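# Three arms upright an enclosure inside the marked bay

## Task

Turn the enclosure so it rests upright on its base inside the marked bay, never letting it spin quickly, then open the grippers and pull all arms away; it only counts if the enclosure stays put with no robot holding it. Arm mounts (metres, heading in degrees counter-clockwise from +x): arm1 at x=-0.96 y=+0.32 z=+0.34 facing +1; arm2 at x=-0.99 y=-0.32 z=+0.38 facing +0; arm3 at x=+0.87 y=+0.00 z=+0.61 facing +178.

## Robot and tools

Setup: three identical i2rt Big YAM arms named arm1, arm2 and arm3. Each has six revolute joints, a two-finger gripper and a wrist camera. arm1 and arm2 stand on the -x side, facing +x, at y=+0.32 and y=-0.32; arm3 stands on the +x side at x=+0.87, facing back toward -x (heading +178). The hand reaches roughly 1.0 m from the joint-1 axis. Room cameras cam_high and cam_low are fixed; wrist cameras are arm1_cam_wrist, arm2_cam_wrist, arm3_cam_wrist. Loose objects may occasionally get nudged by something external.

Frame: one shared world frame, origin on the floor, +z up. The hand point lies midway between the fingertips; the hand's z axis runs along the fingers and its y axis is the opening direction. With joints 1 and 6 at 0 and the hand level and pointing ahead, the wrist camera sits on top of the hand looking at the fingertips.

Tool execute_actions: argument actions is a list holding exactly one action object or nothing. The action is keyed by arm name, each with a joints object whose entries are absolute targets (not offsets) in radians, plus gripper_m in metres. Only named keys are commanded; every move in the action starts at once and may finish at different moments. Ranges (tolerance for counting as reached in brackets): joint1_rad -2.879..2.879 (0.045), rotation about the base, positive counter-clockwise seen from above, 0 points along the mount's heading; joint2_rad 0..3.141 (0.14), shoulder, 0 has the upper arm pointing back about level, increasing raises it and then swings forward; joint3_rad 0..3.019 (0.09), elbow, 0 is fully folded, increasing opens; joint4_rad -1.692..1.57 (0.055), hand pitch, positive tips fingers up; joint5_rad -1.57..1.57 (0.03), sideways hand swing, positive toward the arm's right; joint6_rad -2.094..2.094 (0.035), hand roll, positive clockwise as seen from behind the hand; gripper_m 0..0.093 (0.003), fingertip gap, grip force about 50-62 N per pad or less. An action lasts at most 15 s. Optional cameras picks which images return (omitted, null or ["all"] gives every camera, [] gives none). Any unknown key, name or out-of-range number rejects the whole call and nothing moves. Joints move at differing speeds, so the hand can sweep a wide curve between postures. An empty actions list simply reports state and pictures.

Result lines: each arm's state including joint_positions and joint torques (whole drive output, offset, scaled and noisy per unit, nonzero even in free air, friction can mask or mimic load), images listed in the order of the pictures line, joint_status for the last accepted action, and on_its_own for joints not commanded this call ("held at" gives the held target, not the actual position). Status words: off_target means it stopped short and may keep pushing; contact_stop or time_out means it now holds where it stopped, though a timed-out joint may keep a target up to 0.375, 0.375, 0.113, 0.225, 0.075, 0.3 rad (joints 1-6) away and keep driving there, moving on its own if unblocked; send its current reading to relieve it. "joint command not followed" (often with a cause line) means a self- and inter-arm collision check blocked that arm's joint targets; its gripper target still runs, and blocked joints show not_followed and may be retried on later actions until valid targets arrive. That check can be late and ignores fingers, gripper housings and wrist cameras. Joints left out of an action may still chase old targets. A load-bearing joint sags; tiny target changes may produce no movement. If any result reports a stop, the remaining execute_actions, wait and finished_scene calls in that same reply are skipped.

Tool wait: seconds from 0 to 10; nothing new is sent, the simulation advances, same output as an empty action.

Tool zoom_image: camera plus region [x0, y0, x1, y1] in pixels of that camera's most recent full image, top-left origin, at most 504x504. Wrist images are 504x504 fisheye; cam_high and cam_low are 896x504.

Tool finished_scene: argument scene is the current scene number; ends it permanently once the last command has been held, and its result tells whether the goal held and gives the next task. Replying without any tool call ends everything. If resuming, first send an empty execute_actions to learn the current scene and task.

The world keeps running while you compose a reply; robots keep their last command meanwhile.

Hazards: arms never stop on contact and can push very hard. Two arms pressing together hard fails the run outright; hard impacts may too. No line reports robot-robot contact; object contact does not count. Knocking anything out of the work area or to the floor fails. Avoid drops, slips, slams and spinning the enclosure quickly. Sustained load heats motors: a MOTOR HOT warning appears from 85 °C, and at 100 °C that arm's motors and gripper go limp and it falls (OVER-TEMPERATURE FAULT, a stop); affected keys show limit_stop_at_motor_heat and must be resent. Heat partly persists into the next scene. Robots do not coordinate; if one stalls the others continue. Finish by releasing the enclosure and moving every arm clear.

Each tool is called after "Call:" as name([rows], argument=value, ...), one row to a line, values as JSON.

## Session

Call:
execute_actions(actions=[])

Scene clock: 0.00 s.
Joint torques (N m, as the arm reports them, + toward a larger angle): no reading
arm1.joint_positions: joint1_rad=+0.039 joint2_rad=+0.588 joint3_rad=+1.392 joint4_rad=-1.272 joint5_rad=-0.183 joint6_rad=+0.305 gripper_m=+0.094
arm1.joint_status: not commanded
arm1.hand: x=-0.7445 y=+0.3576 z=+0.9001 quat_wxyz=(-0.503, -0.062, -0.845, -0.173) (m; scene frame)
arm2.joint_positions: joint1_rad=-0.112 joint2_rad=+0.481 joint3_rad=+1.374 joint4_rad=-1.146 joint5_rad=+0.171 joint6_rad=+0.358 gripper_m=+0.094
arm2.joint_status: not commanded
arm2.hand: x=-0.7959 y=-0.3724 z=+0.9787 quat_wxyz=(-0.613, -0.237, -0.754, -0.005) (m; scene frame)
arm3.joint_positions: joint1_rad=-0.067 joint2_rad=+0.451 joint3_rad=+1.337 joint4_rad=-1.167 joint5_rad=-0.052 joint6_rad=+0.483 gripper_m=+0.095
arm3.joint_status: not commanded
arm3.hand: x=+0.6763 y=+0.0134 z=+1.1890 quat_wxyz=(+0.139, +0.771, -0.215, -0.583) (m; scene frame)
pictures: arm1_cam_wrist, arm2_cam_wrist, arm3_cam_wrist, cam_high, cam_low
Images, in order (width x height): arm1_cam_wrist 504x504, arm2_cam_wrist 504x504, arm3_cam_wrist 504x504, cam_high 896x504, cam_low 896x504.

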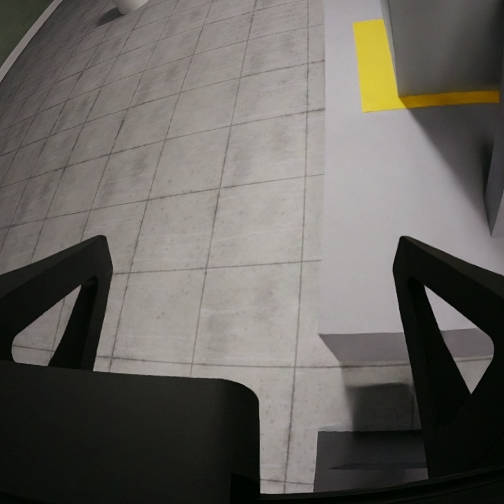

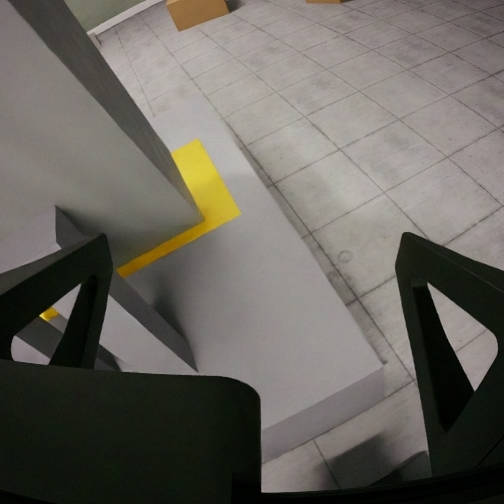

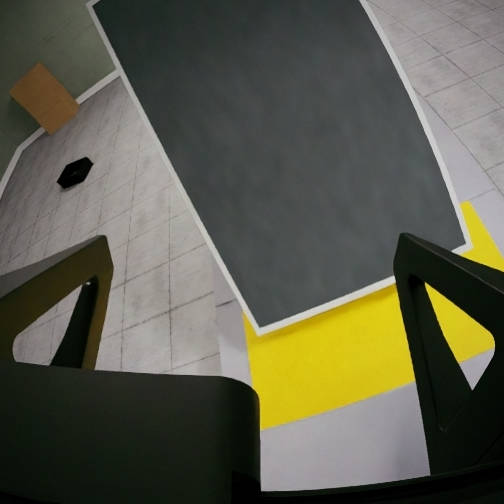

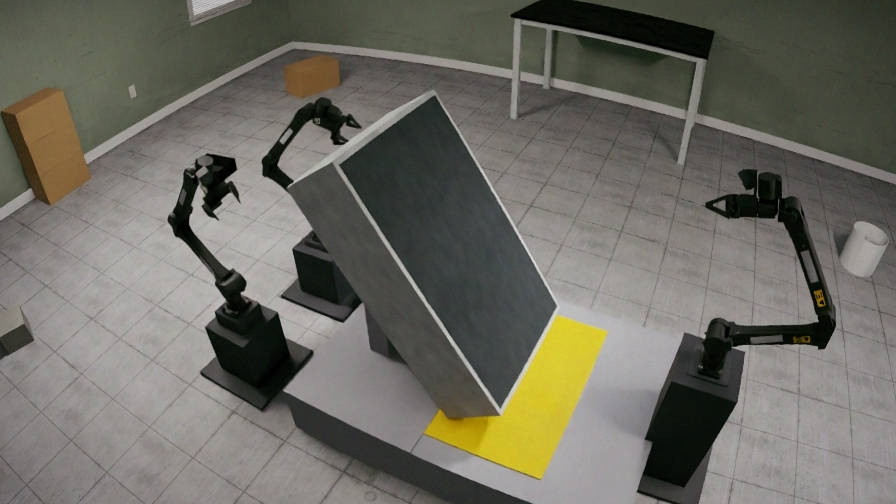

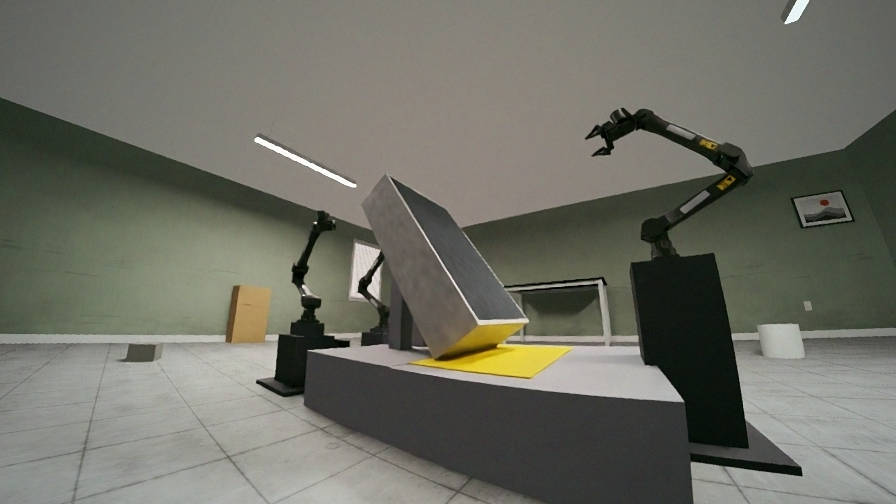

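Call:
zoom_image(camera="cam_high", region=[160, 60, 660, 504])

Call:
zoom_image(camera="cam_low", region=[250, 150, 620, 420])

Region (160, 60, 660, 504) of cam_high's 896x504 image, scaled by 1.008, with more detail than that image has.

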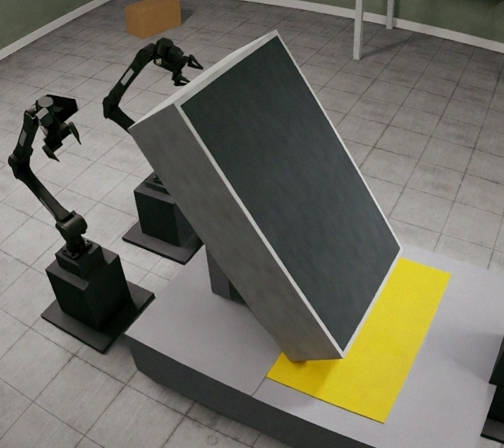

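Region (250, 150, 620, 420) of cam_low's 896x504 image, scaled by 1.362, with more detail than that image has; it fills the top 368 rows of this view, and the rest is white.

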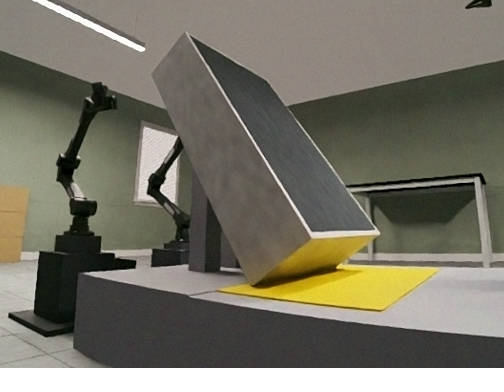

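Call:
zoom_image(camera="cam_high", region=[160, 140, 380, 420])

Call:
zoom_image(camera="cam_high", region=[620, 160, 860, 440])

Call:
zoom_image(camera="cam_high", region=[400, 290, 620, 500])

Call:
zoom_image(camera="cam_high", region=[250, 70, 460, 280])

Region (160, 140, 380, 420) of cam_high's 896x504 image, scaled by 1.800, with more detail than that image has; it fills the left 396 columns of this view, and the rest is white.

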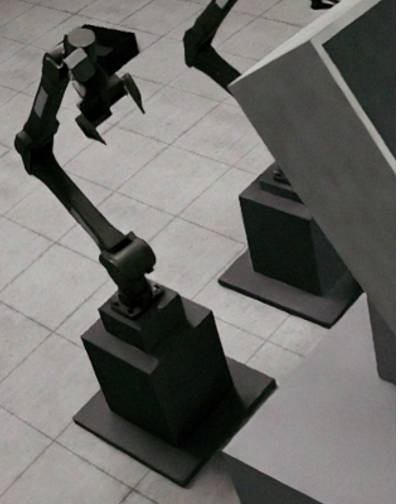

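Region (620, 160, 860, 440) of cam_high's 896x504 image, scaled by 1.800, with more detail than that image has; it fills the left 432 columns of this view, and the rest is white.

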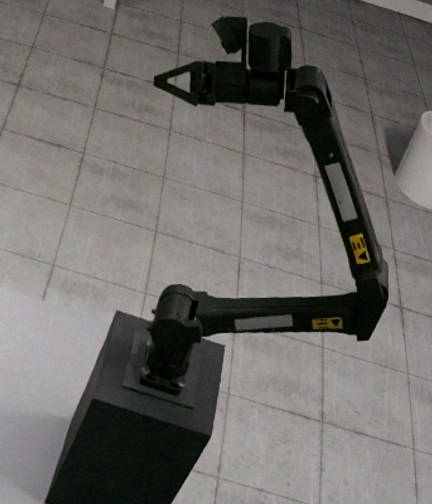

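Region (400, 290, 620, 500) of cam_high's 896x504 image, scaled by 2.291, with more detail than that image has; it fills the top 481 rows of this view, and the rest is white.

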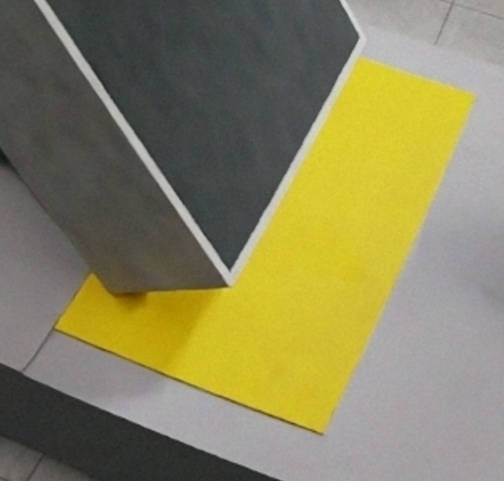

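Region (250, 70, 460, 280) of cam_high's 896x504 image, scaled by 2.400, with more detail than that image has.

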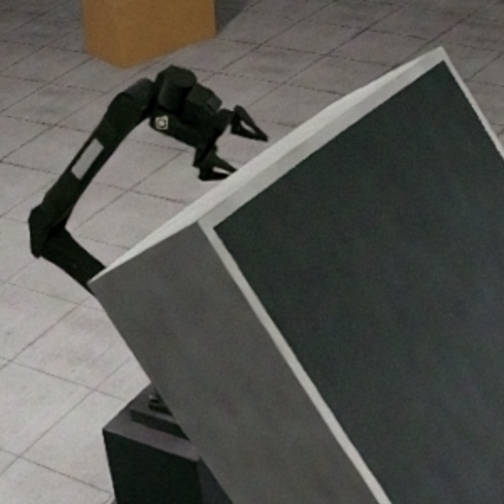

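Call:
execute_actions([
  {"arm1":{"joints":{"joint1_rad":-0.02,"joint4_rad":-0.8,"joint5_rad":0,"joint6_rad":0,"gripper_m":0}},"arm2":{"joints":{"joint1_rad":0,"joint2_rad":0.85,"joint3_rad":0.9,"joint4_rad":-0.1,"joint5_rad":0,"joint6_rad":0,"gripper_m":0}},"arm3":{"joints":{"joint1_rad":0.035,"joint2_rad":1.5,"joint3_rad":1.6,"joint4_rad":-0.1,"joint5_rad":0,"joint6_rad":0,"gripper_m":0}}},
])

Scene clock: 7.00 s.
Joint torques (N m, as the arm reports them, + toward a larger angle): arm1=[ 0.57  3.52  7.7   2.23  0.17 -0.12] | arm2=[ 0.22 -5.07 11.44  3.01 -0.07 -0.12] | arm3=[ -0.51 -17.59  13.48   2.14   0.18  -0.11]
arm1.joint_positions: joint1_rad=-0.016 joint2_rad=+0.588 joint3_rad=+1.392 joint4_rad=-0.819 joint5_rad=-0.004 joint6_rad=+0.016 gripper_m=+0.000
arm1.joint_status: all done
arm1.hand: x=-0.7144 y=+0.3137 z=+1.0058 quat_wxyz=(-0.704, -0.009, -0.710, -0.009) (m; scene frame)
arm2.joint_positions: joint1_rad=-0.007 joint2_rad=+0.854 joint3_rad=+0.882 joint4_rad=-0.123 joint5_rad=+0.002 joint6_rad=+0.013 gripper_m=+0.000
arm2.joint_status: all done
arm2.hand: x=-0.5332 y=-0.3272 z=+0.8229 quat_wxyz=(-0.671, -0.011, -0.741, +0.001) (m; scene frame)
arm3.joint_positions: joint1_rad=+0.029 joint2_rad=+1.510 joint3_rad=+1.574 joint4_rad=-0.121 joint5_rad=-0.005 joint6_rad=+0.009 gripper_m=+0.001
arm3.joint_status: all done
arm3.hand: x=+0.1715 y=+0.0020 z=+1.1257 quat_wxyz=(+0.008, +0.728, -0.003, -0.685) (m; scene frame)
pictures: arm1_cam_wrist, arm2_cam_wrist, arm3_cam_wrist, cam_high, cam_low
Images, in order (width x height): arm1_cam_wrist 504x504, arm2_cam_wrist 504x504, arm3_cam_wrist 504x504, cam_high 896x504, cam_low 896x504.

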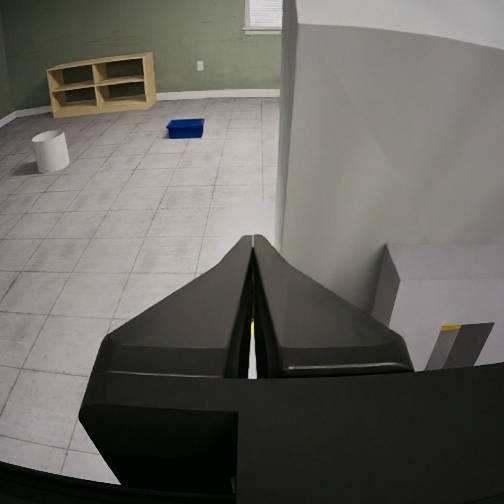

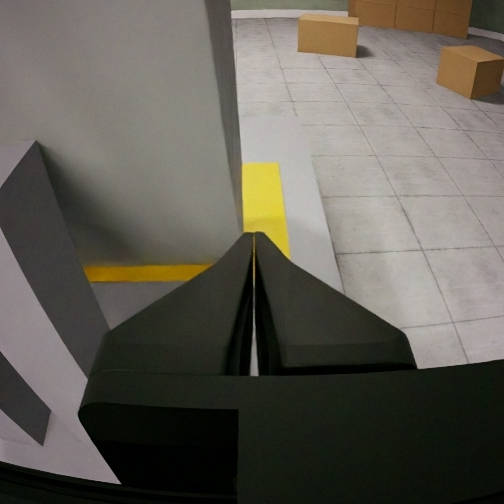

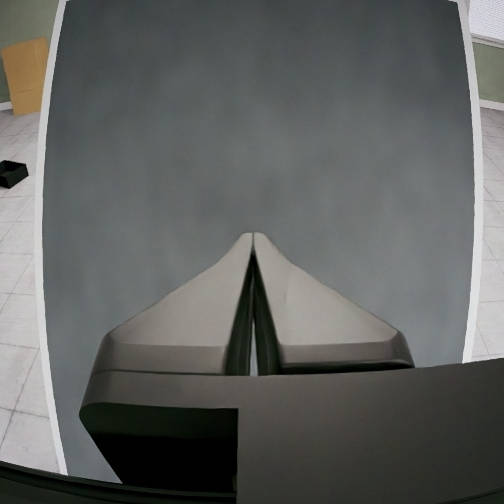

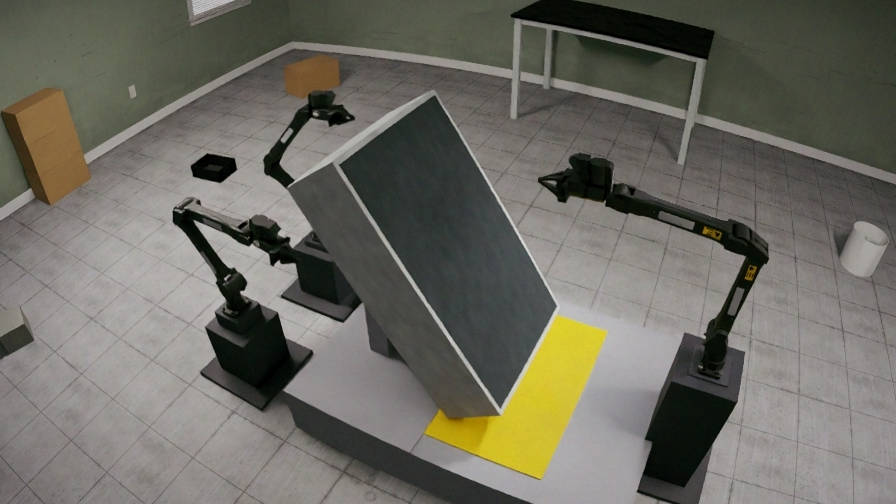

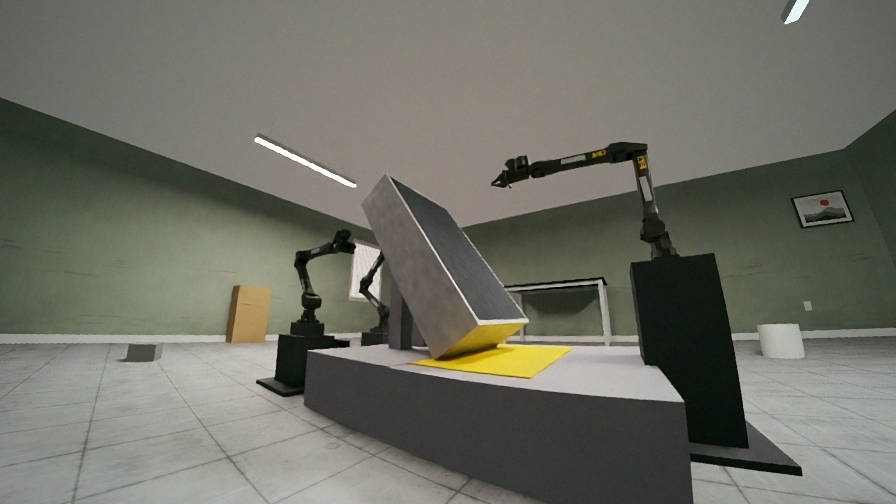

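Call:
execute_actions([
  {"arm1":{"joints":{"joint1_rad":-0.14,"joint2_rad":0.9,"joint3_rad":0.75,"joint4_rad":0.45}},"arm2":{"joints":{"joint1_rad":0.13,"joint2_rad":1.5,"joint3_rad":0.93,"joint4_rad":0.6}},"arm3":{"joints":{"joint2_rad":1.82,"joint3_rad":1.67,"joint4_rad":0.29}}},
])

Scene clock: 11.83 s.
Joint torques (N m, as the arm reports them, + toward a larger angle): arm1=[ 0.69 -2.89  8.71  2.    0.14 -0.11] | arm2=[ -0.24 -10.64  11.87   3.01   0.    -0.11] | arm3=[  0.6  -23.02  13.02   2.08   0.15  -0.18]
arm1.joint_positions: joint1_rad=-0.137 joint2_rad=+0.905 joint3_rad=+0.740 joint4_rad=+0.432 joint5_rad=-0.003 joint6_rad=+0.016 gripper_m=+0.000
arm1.joint_status: all done
arm1.hand: x=-0.5163 y=+0.2593 z=+0.8108 quat_wxyz=(-0.796, -0.045, -0.603, +0.040) (m; scene frame)
arm2.joint_positions: joint1_rad=+0.130 joint2_rad=+1.495 joint3_rad=+0.882 joint4_rad=+0.577 joint5_rad=+0.001 joint6_rad=+0.012 gripper_m=+0.000
arm2.joint_status: all done
arm2.hand: x=-0.3700 y=-0.2452 z=+0.6591 quat_wxyz=(-0.691, +0.039, -0.720, -0.046) (m; scene frame)
arm3.joint_positions: joint1_rad=+0.029 joint2_rad=+1.835 joint3_rad=+1.648 joint4_rad=+0.270 joint5_rad=-0.005 joint6_rad=+0.009 gripper_m=+0.001
arm3.joint_status: all done
arm3.hand: x=+0.0586 y=+0.0011 z=+1.0297 quat_wxyz=(+0.008, +0.679, -0.003, -0.734) (m; scene frame)
pictures: arm1_cam_wrist, arm2_cam_wrist, arm3_cam_wrist, cam_high, cam_low
Images, in order (width x height): arm1_cam_wrist 504x504, arm2_cam_wrist 504x504, arm3_cam_wrist 504x504, cam_high 896x504, cam_low 896x504.

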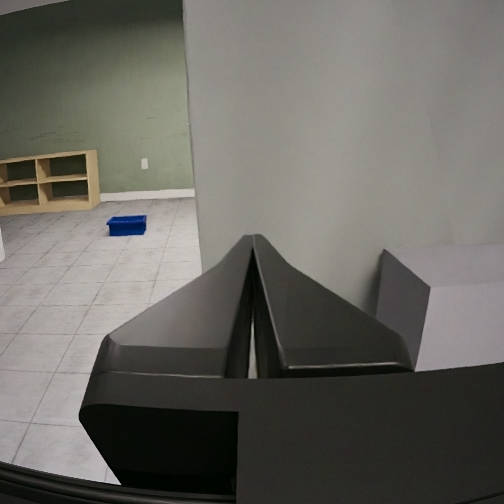

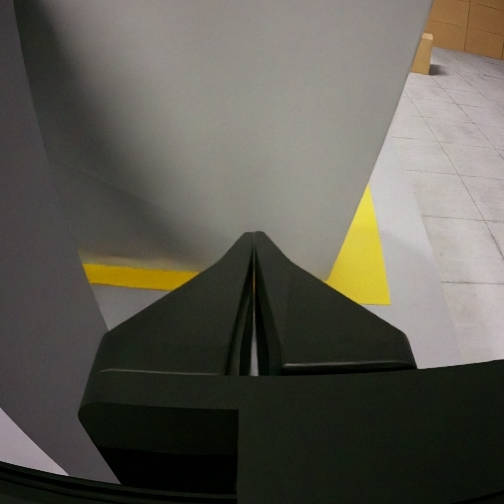

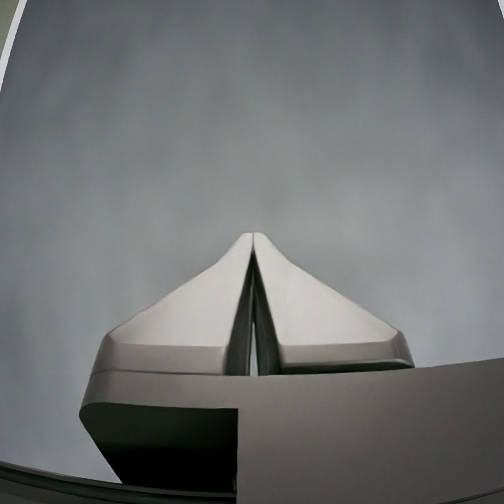

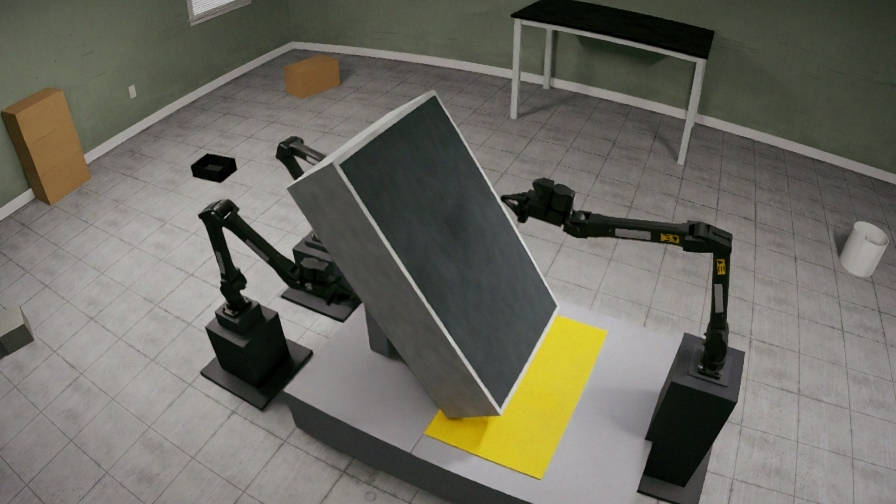

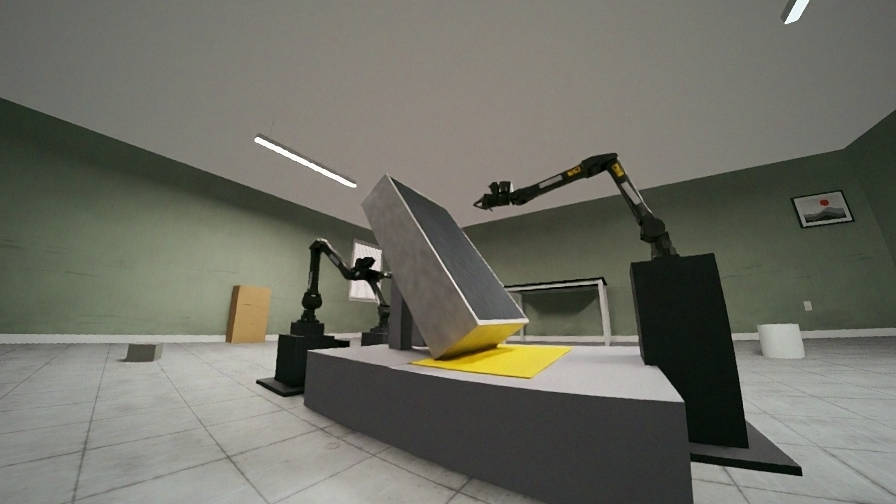

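Call:
execute_actions([
  {"arm1":{"joints":{"joint2_rad":1.44,"joint3_rad":0.87,"joint4_rad":0.85}},"arm2":{"joints":{"joint2_rad":1.53,"joint3_rad":0.97,"joint4_rad":1.07}}},
], cameras=["cam_low"])

Call:
execute_actions([
  {"arm1":{"joints":{"joint2_rad":1.46,"joint3_rad":1.01,"joint4_rad":0.98}},"arm2":{"joints":{"joint2_rad":1.55,"joint3_rad":1.01,"joint4_rad":1.09}}},
])

Scene clock: 13.93 s.
Joint torques (N m, as the arm reports them, + toward a larger angle): arm1=[ 0.78 -9.15  9.16  2.    0.15 -0.11] | arm2=[-0.28 -9.83 12.42  2.59  0.   -0.13] | arm3=[ -0.27 -23.24  12.82   2.07   0.12  -0.11]
arm1.joint_positions: joint1_rad=-0.137 joint2_rad=+1.457 joint3_rad=+0.836 joint4_rad=+0.832 joint5_rad=-0.003 joint6_rad=+0.016 gripper_m=+0.000
arm1.joint_status: all done
arm1.hand: x=-0.3743 y=+0.2426 z=+0.6830 quat_wxyz=(-0.779, -0.047, -0.624, +0.039) (m; scene frame)
arm2.joint_positions: joint1_rad=+0.130 joint2_rad=+1.512 joint3_rad=+0.910 joint4_rad=+1.048 joint5_rad=+0.001 joint6_rad=+0.012 gripper_m=+0.000
arm2.joint_status: all done
arm2.hand: x=-0.3843 y=-0.2470 z=+0.7772 quat_wxyz=(-0.843, +0.029, -0.533, -0.056) (m; scene frame)
arm3.joint_positions: joint1_rad=+0.029 joint2_rad=+1.835 joint3_rad=+1.648 joint4_rad=+0.270 joint5_rad=-0.005 joint6_rad=+0.009 gripper_m=+0.001
arm3.joint_status: not commanded
arm3.hand: x=+0.0586 y=+0.0011 z=+1.0297 quat_wxyz=(+0.008, +0.679, -0.003, -0.734) (m; scene frame)
pictures: cam_low
Images, in order (width x height): cam_low 896x504.

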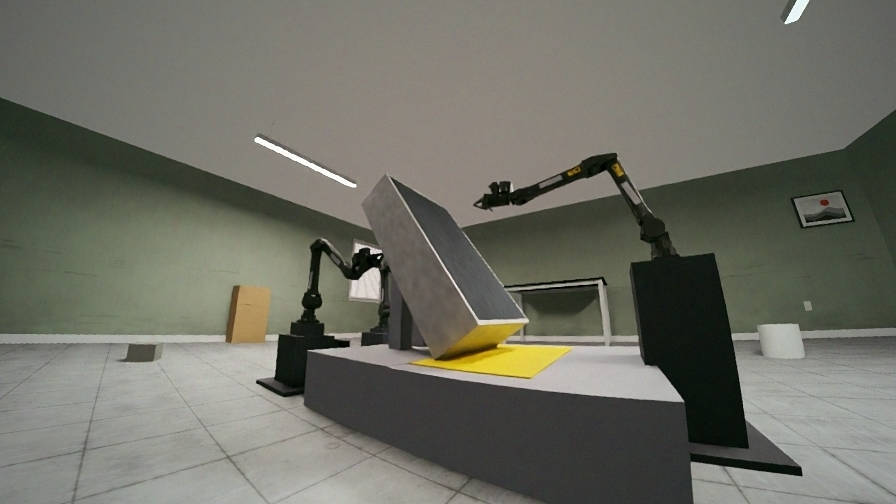

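Scene clock: 14.93 s.
Joint torques (N m, as the arm reports them, + toward a larger angle): arm1=[ 0.75 -8.29  9.67  1.56  0.15 -0.12] | arm2=[ -0.66 -10.02  12.43   2.53  -0.01  -0.12] | arm3=[  0.51 -23.66  12.89   2.16   0.16  -0.14]
arm1.joint_positions: joint1_rad=-0.137 joint2_rad=+1.458 joint3_rad=+0.973 joint4_rad=+0.968 joint5_rad=-0.003 joint6_rad=+0.016 gripper_m=+0.000
arm1.joint_status: all done
arm1.hand: x=-0.3703 y=+0.2411 z=+0.7901 quat_wxyz=(-0.856, -0.039, -0.513, +0.044) (m; scene frame)
arm2.joint_positions: joint1_rad=+0.130 joint2_rad=+1.530 joint3_rad=+0.952 joint4_rad=+1.070 joint5_rad=+0.001 joint6_rad=+0.012 gripper_m=+0.000
arm2.joint_status: all done
arm2.hand: x=-0.3776 y=-0.2461 z=+0.7939 quat_wxyz=(-0.855, +0.028, -0.514, -0.057) (m; scene frame)
arm3.joint_positions: joint1_rad=+0.029 joint2_rad=+1.835 joint3_rad=+1.648 joint4_rad=+0.270 joint5_rad=-0.005 joint6_rad=+0.009 gripper_m=+0.001
arm3.joint_status: not commanded
arm3.hand: x=+0.0586 y=+0.0011 z=+1.0297 quat_wxyz=(+0.008, +0.679, -0.003, -0.734) (m; scene frame)
pictures: arm1_cam_wrist, arm2_cam_wrist, arm3_cam_wrist, cam_high, cam_low
Images, in order (width x height): arm1_cam_wrist 504x504, arm2_cam_wrist 504x504, arm3_cam_wrist 504x504, cam_high 896x504, cam_low 896x504.

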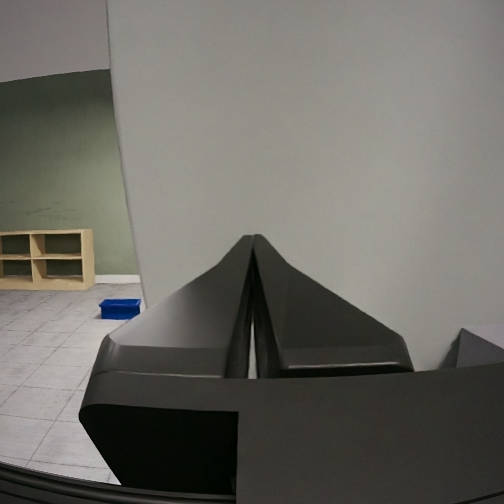

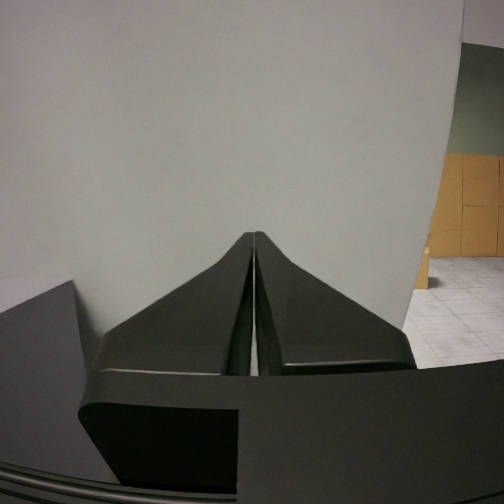

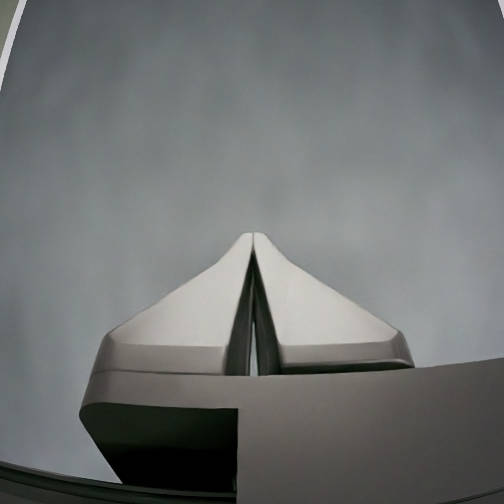

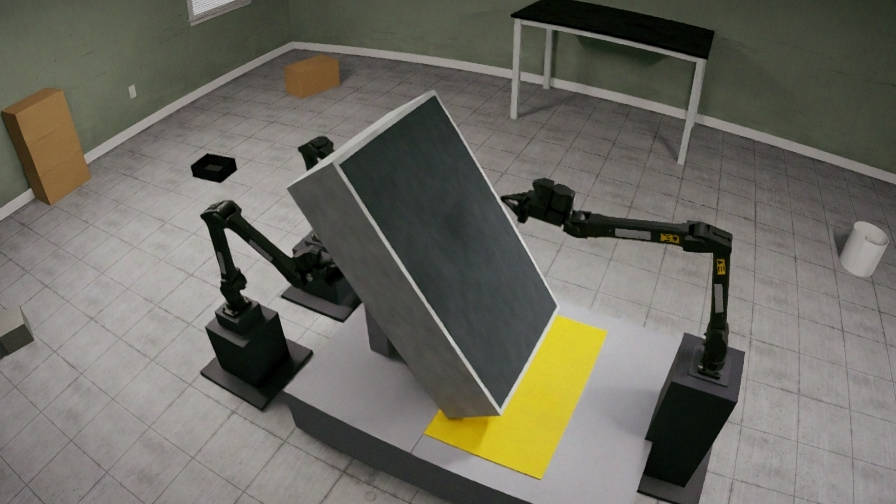

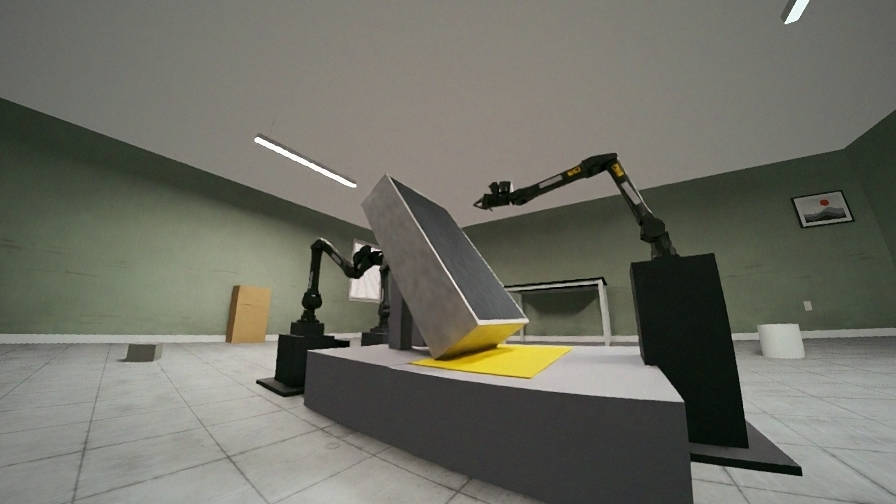

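Call:
execute_actions([
  {"arm1":{"joints":{"joint2_rad":1.5,"joint3_rad":1.11,"joint4_rad":0.93}},"arm2":{"joints":{"joint2_rad":1.6,"joint3_rad":1.12,"joint4_rad":1.03}}},
], cameras=["cam_low"])

Scene clock: 17.90 s.
Joint torques (N m, as the arm reports them, + toward a larger angle): arm1=[ 0.77 -8.27 13.01  0.96  0.11 -0.11] | arm2=[ -0.21 -10.91  14.89   1.09   0.05  -0.12] | arm3=[  0.24 -22.98  12.77   2.13   0.18  -0.13]
arm1.joint_positions: joint1_rad=-0.137 joint2_rad=+1.488 joint3_rad=+1.025 joint4_rad=+0.934 joint5_rad=-0.001 joint6_rad=+0.016 gripper_m=+0.000
arm1.joint_status: all done
arm1.hand: x=-0.3539 y=+0.2387 z=+0.7946 quat_wxyz=(-0.853, -0.040, -0.518, +0.044) (m; scene frame)
arm2.joint_positions: joint1_rad=+0.130 joint2_rad=+1.582 joint3_rad=+1.028 joint4_rad=+1.043 joint5_rad=-0.001 joint6_rad=+0.012 gripper_m=+0.000
arm2.joint_status: joint3_rad time_out (moved +0.076 of +0.168); the others done
arm2.on_its_own: joint3_rad reads +1.028 and still pushes toward +1.120 since a time_out
arm2.hand: x=-0.3526 y=-0.2428 z=+0.7974 quat_wxyz=(-0.854, +0.029, -0.516, -0.058) (m; scene frame)
arm3.joint_positions: joint1_rad=+0.029 joint2_rad=+1.835 joint3_rad=+1.648 joint4_rad=+0.270 joint5_rad=-0.005 joint6_rad=+0.009 gripper_m=+0.001
arm3.joint_status: not commanded
arm3.hand: x=+0.0586 y=+0.0011 z=+1.0297 quat_wxyz=(+0.008, +0.679, -0.003, -0.734) (m; scene frame)
pictures: cam_low
Images, in order (width x height): cam_low 896x504.

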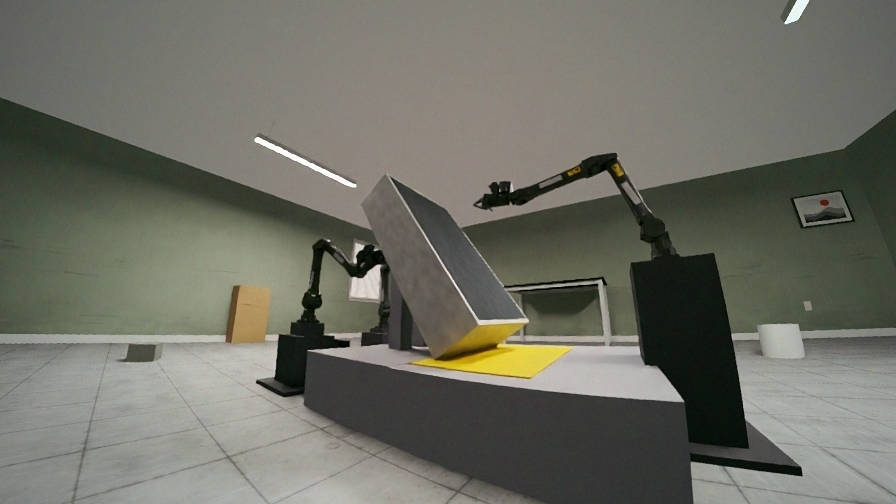

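Call:
execute_actions([
  {"arm1":{"joints":{"joint2_rad":1.53,"joint3_rad":1.24,"joint4_rad":0.9}},"arm2":{"joints":{"joint2_rad":1.63,"joint3_rad":1.24,"joint4_rad":1.0}}},
], cameras=["cam_low"])

Scene clock: 20.47 s.
Joint torques (N m, as the arm reports them, + toward a larger angle): arm1=[ 0.74 -6.64 14.95  0.48  0.14 -0.11] | arm2=[-0.07 -9.27 16.4   0.14  0.01 -0.12] | arm3=[ -0.01 -23.06  13.02   2.04   0.15  -0.14]
arm1.joint_positions: joint1_rad=-0.137 joint2_rad=+1.492 joint3_rad=+1.044 joint4_rad=+0.918 joint5_rad=-0.002 joint6_rad=+0.016 gripper_m=+0.000
arm1.joint_status: joint3_rad time_out (moved +0.018 of +0.215); the others done
arm1.on_its_own: joint3_rad reads +1.044 and still pushes toward +1.156 since a time_out
arm1.hand: x=-0.3497 y=+0.2384 z=+0.7989 quat_wxyz=(-0.853, -0.039, -0.519, +0.044) (m; scene frame)
arm2.joint_positions: joint1_rad=+0.130 joint2_rad=+1.588 joint3_rad=+1.046 joint4_rad=+1.034 joint5_rad=+0.000 joint6_rad=+0.011 gripper_m=+0.000
arm2.joint_status: joint3_rad time_out (moved +0.017 of +0.212); the others done
arm2.on_its_own: joint3_rad reads +1.046 and still pushes toward +1.158 since a time_out
arm2.hand: x=-0.3485 y=-0.2425 z=+0.8014 quat_wxyz=(-0.855, +0.028, -0.514, -0.057) (m; scene frame)
arm3.joint_positions: joint1_rad=+0.029 joint2_rad=+1.835 joint3_rad=+1.648 joint4_rad=+0.270 joint5_rad=-0.005 joint6_rad=+0.009 gripper_m=+0.001
arm3.joint_status: not commanded
arm3.hand: x=+0.0586 y=+0.0011 z=+1.0297 quat_wxyz=(+0.008, +0.679, -0.003, -0.734) (m; scene frame)
pictures: cam_low
Images, in order (width x height): cam_low 896x504.

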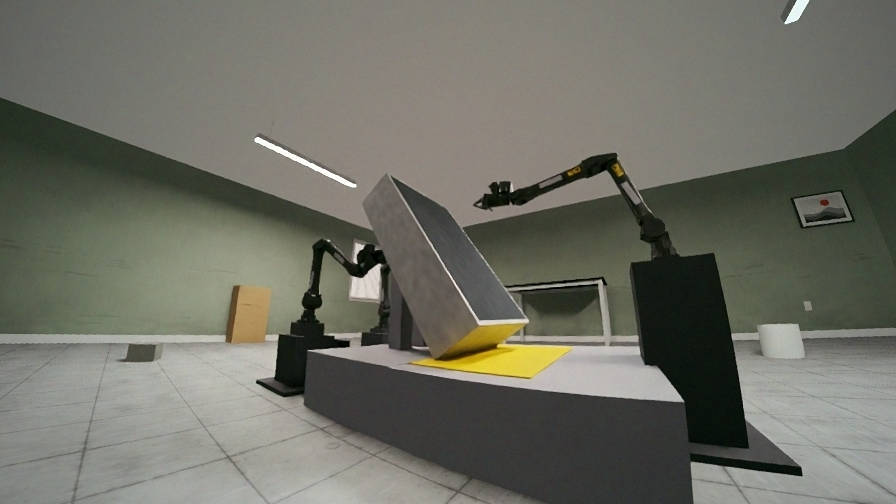

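Call:
execute_actions([
  {"arm1":{"joints":{"joint2_rad":1.6,"joint3_rad":1.3,"joint4_rad":0.84}},"arm2":{"joints":{"joint2_rad":1.7,"joint3_rad":1.3,"joint4_rad":0.94}}},
], cameras=["cam_low"])

Scene clock: 23.07 s.
Joint torques (N m, as the arm reports them, + toward a larger angle): arm1=[ 0.61 -5.97 15.09 -0.15  0.35 -0.11] | arm2=[ -0.37 -12.96  16.41   1.44  -0.09  -0.12] | arm3=[  0.45 -23.45  12.75   2.2    0.13  -0.13]
arm1.joint_positions: joint1_rad=-0.135 joint2_rad=+1.539 joint3_rad=+1.137 joint4_rad=+0.876 joint5_rad=-0.009 joint6_rad=+0.016 gripper_m=+0.000
arm1.joint_status: joint3_rad time_out (moved +0.093 of +0.256); the others done
arm1.on_its_own: joint3_rad reads +1.137 and still pushes toward +1.250 since a time_out
arm1.hand: x=-0.3247 y=+0.2374 z=+0.8135 quat_wxyz=(-0.854, -0.036, -0.517, +0.041) (m; scene frame)
arm2.joint_positions: joint1_rad=+0.131 joint2_rad=+1.687 joint3_rad=+1.157 joint4_rad=+0.946 joint5_rad=+0.003 joint6_rad=+0.011 gripper_m=+0.000
arm2.joint_status: joint3_rad time_out (moved +0.111 of +0.254); the others done
arm2.on_its_own: joint3_rad reads +1.157 and still pushes toward +1.269 since a time_out
arm2.hand: x=-0.3014 y=-0.2361 z=+0.7790 quat_wxyz=(-0.835, +0.029, -0.547, -0.055) (m; scene frame)
arm3.joint_positions: joint1_rad=+0.029 joint2_rad=+1.835 joint3_rad=+1.648 joint4_rad=+0.270 joint5_rad=-0.005 joint6_rad=+0.009 gripper_m=+0.001
arm3.joint_status: not commanded
arm3.hand: x=+0.0586 y=+0.0011 z=+1.0297 quat_wxyz=(+0.008, +0.679, -0.003, -0.734) (m; scene frame)
pictures: cam_low
Images, in order (width x height): cam_low 896x504.

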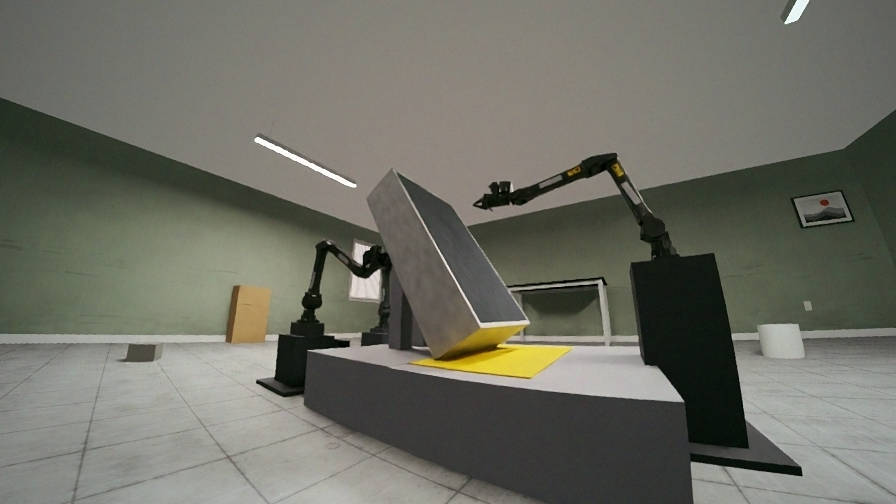

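Call:
execute_actions([
  {"arm1":{"joints":{"joint2_rad":1.65,"joint3_rad":1.42,"joint4_rad":0.79}},"arm2":{"joints":{"joint2_rad":1.73,"joint3_rad":1.42,"joint4_rad":0.9}}},
], cameras=["cam_low"])

Scene clock: 25.63 s.
Joint torques (N m, as the arm reports them, + toward a larger angle): arm1=[ 0.27 -9.2  15.26  0.68  0.44 -0.11] | arm2=[ -0.1  -15.96  16.61   1.84  -0.03  -0.12] | arm3=[ -0.7  -23.38  12.95   2.2    0.15  -0.18]
arm1.joint_positions: joint1_rad=-0.129 joint2_rad=+1.620 joint3_rad=+1.296 joint4_rad=+0.802 joint5_rad=-0.012 joint6_rad=+0.015 gripper_m=+0.000
arm1.joint_status: joint3_rad time_out (moved +0.159 of +0.283); the others done
arm1.on_its_own: joint3_rad reads +1.296 and still pushes toward +1.408 since a time_out
arm1.hand: x=-0.2842 y=+0.2367 z=+0.8370 quat_wxyz=(-0.855, -0.033, -0.516, +0.038) (m; scene frame)
arm2.joint_positions: joint1_rad=+0.127 joint2_rad=+1.738 joint3_rad=+1.293 joint4_rad=+0.895 joint5_rad=+0.001 joint6_rad=+0.011 gripper_m=+0.000
arm2.joint_status: joint3_rad time_out (moved +0.137 of +0.263); the others done
arm2.on_its_own: joint3_rad reads +1.293 and still pushes toward +1.406 since a time_out
arm2.hand: x=-0.2710 y=-0.2348 z=+0.8098 quat_wxyz=(-0.845, +0.028, -0.532, -0.055) (m; scene frame)
arm3.joint_positions: joint1_rad=+0.029 joint2_rad=+1.835 joint3_rad=+1.648 joint4_rad=+0.270 joint5_rad=-0.005 joint6_rad=+0.009 gripper_m=+0.001
arm3.joint_status: not commanded
arm3.hand: x=+0.0586 y=+0.0011 z=+1.0297 quat_wxyz=(+0.008, +0.679, -0.003, -0.734) (m; scene frame)
pictures: cam_low
Images, in order (width x height): cam_low 896x504.

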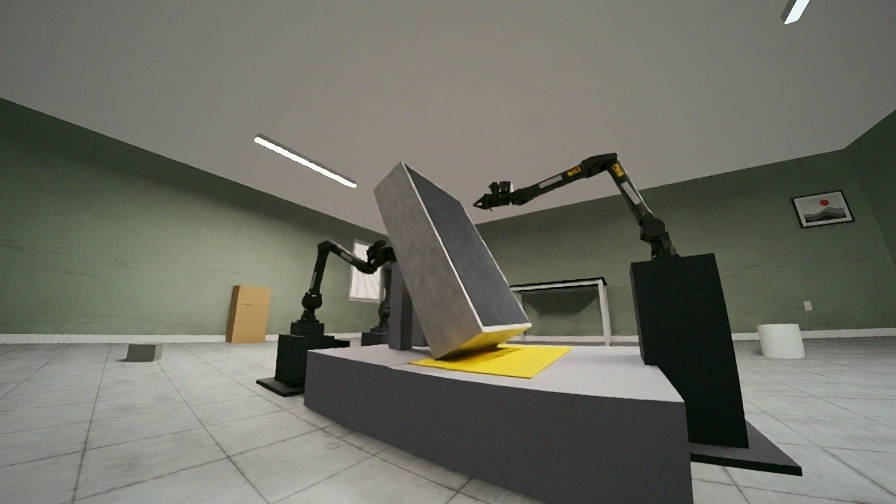

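Call:
execute_actions([
  {"arm1":{"joints":{"joint1_rad":-0.12,"joint2_rad":1.73,"joint3_rad":1.57,"joint4_rad":0.71}},"arm2":{"joints":{"joint1_rad":0.115,"joint2_rad":1.81,"joint3_rad":1.56,"joint4_rad":0.82}}},
], cameras=["cam_low"])

Scene clock: 27.40 s.
Joint torques (N m, as the arm reports them, + toward a larger angle): arm1=[  1.01 -12.96  12.62   0.98   0.17  -0.11] | arm2=[ -0.81 -15.84  15.27   1.31  -0.01  -0.11] | arm3=[ -0.05 -22.71  12.75   2.21   0.18  -0.14]
arm1.joint_positions: joint1_rad=-0.121 joint2_rad=+1.726 joint3_rad=+1.498 joint4_rad=+0.713 joint5_rad=-0.003 joint6_rad=+0.015 gripper_m=+0.000
arm1.joint_status: all done
arm1.hand: x=-0.2360 y=+0.2352 z=+0.8634 quat_wxyz=(-0.857, -0.034, -0.512, +0.037) (m; scene frame)
arm2.joint_positions: joint1_rad=+0.122 joint2_rad=+1.809 joint3_rad=+1.474 joint4_rad=+0.825 joint5_rad=+0.001 joint6_rad=+0.011 gripper_m=+0.000
arm2.joint_status: all done
arm2.hand: x=-0.2339 y=-0.2340 z=+0.8473 quat_wxyz=(-0.855, +0.026, -0.515, -0.054) (m; scene frame)
arm3.joint_positions: joint1_rad=+0.029 joint2_rad=+1.835 joint3_rad=+1.648 joint4_rad=+0.270 joint5_rad=-0.005 joint6_rad=+0.009 gripper_m=+0.001
arm3.joint_status: not commanded
arm3.hand: x=+0.0586 y=+0.0011 z=+1.0297 quat_wxyz=(+0.008, +0.679, -0.003, -0.734) (m; scene frame)
pictures: cam_low
Images, in order (width x height): cam_low 896x504.

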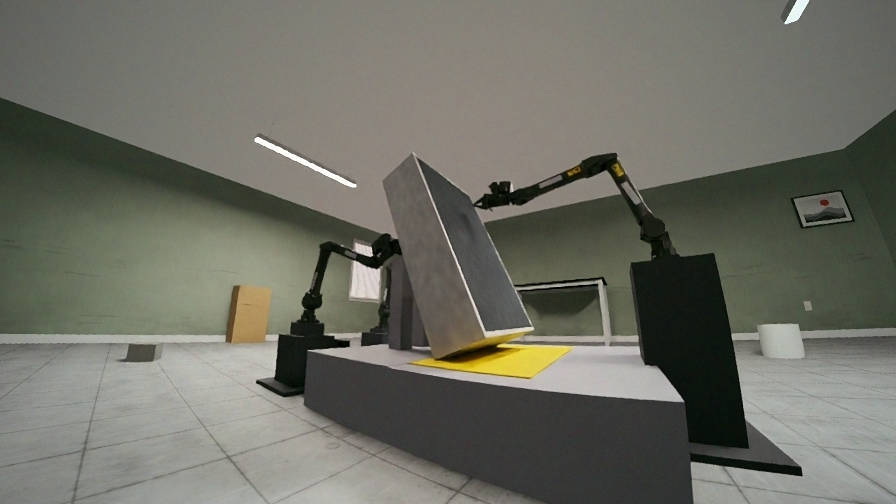

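Call:
execute_actions([
  {"arm1":{"joints":{"joint1_rad":-0.115,"joint2_rad":1.81,"joint3_rad":1.73,"joint4_rad":0.63}},"arm2":{"joints":{"joint1_rad":0.105,"joint2_rad":1.88,"joint3_rad":1.73,"joint4_rad":0.73}},"arm3":{"joints":{"joint2_rad":1.9,"joint3_rad":1.8,"joint4_rad":0.25}}},
], cameras=["cam_low","cam_high","arm3_cam_wrist"])

Scene clock: 31.47 s.
Joint torques (N m, as the arm reports them, + toward a larger angle): arm1=[  1.24 -13.89  12.23   1.     0.16  -0.1 ] | arm2=[ -1.22 -16.53  13.76   1.15   0.    -0.11] | arm3=[ -0.55 -20.39  15.72   0.81   0.18  -0.16]
arm1.joint_positions: joint1_rad=-0.118 joint2_rad=+1.807 joint3_rad=+1.666 joint4_rad=+0.633 joint5_rad=-0.003 joint6_rad=+0.015 gripper_m=+0.000
arm1.joint_status: all done
arm1.hand: x=-0.2018 y=+0.2336 z=+0.8865 quat_wxyz=(-0.859, -0.033, -0.509, +0.036) (m; scene frame)
arm2.joint_positions: joint1_rad=+0.115 joint2_rad=+1.872 joint3_rad=+1.667 joint4_rad=+0.741 joint5_rad=+0.001 joint6_rad=+0.010 gripper_m=+0.000
arm2.joint_status: all done
arm2.hand: x=-0.2038 y=-0.2360 z=+0.8942 quat_wxyz=(-0.867, +0.024, -0.495, -0.051) (m; scene frame)
arm3.joint_positions: joint1_rad=+0.029 joint2_rad=+1.882 joint3_rad=+1.750 joint4_rad=+0.263 joint5_rad=-0.005 joint6_rad=+0.009 gripper_m=+0.001
arm3.joint_status: all done
arm3.hand: x=+0.0404 y=+0.0012 z=+1.0541 quat_wxyz=(+0.008, +0.661, -0.003, -0.750) (m; scene frame)
pictures: arm3_cam_wrist, cam_high, cam_low
Images, in order (width x height): arm3_cam_wrist 504x504, cam_high 896x504, cam_low 896x504.

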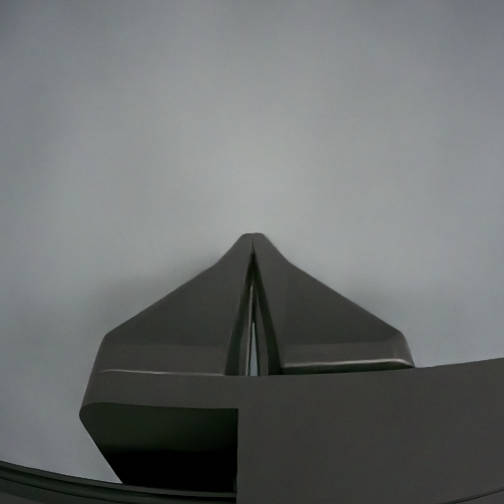

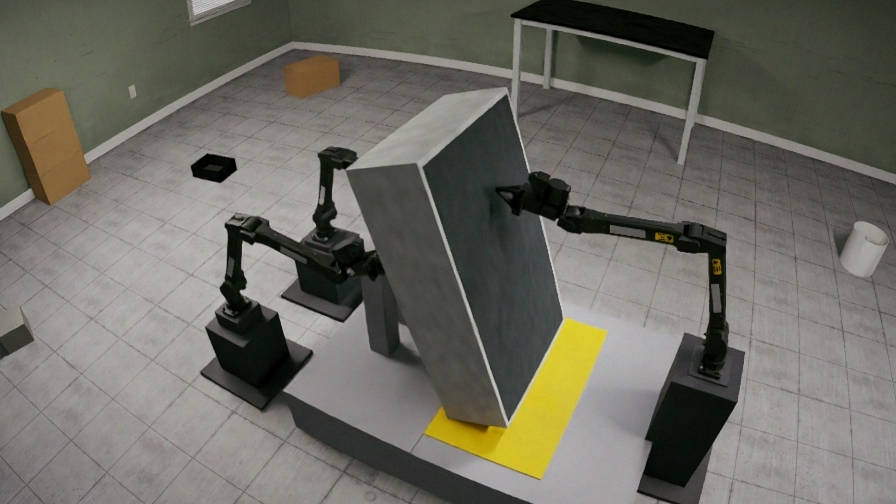

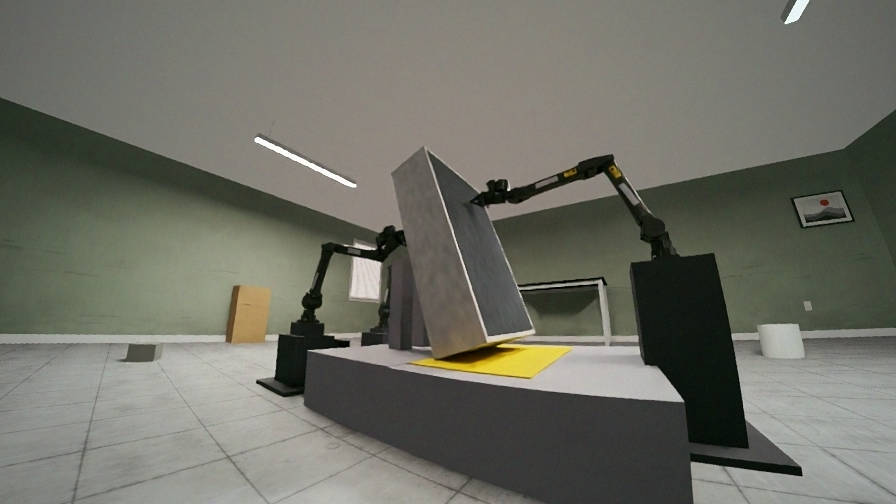

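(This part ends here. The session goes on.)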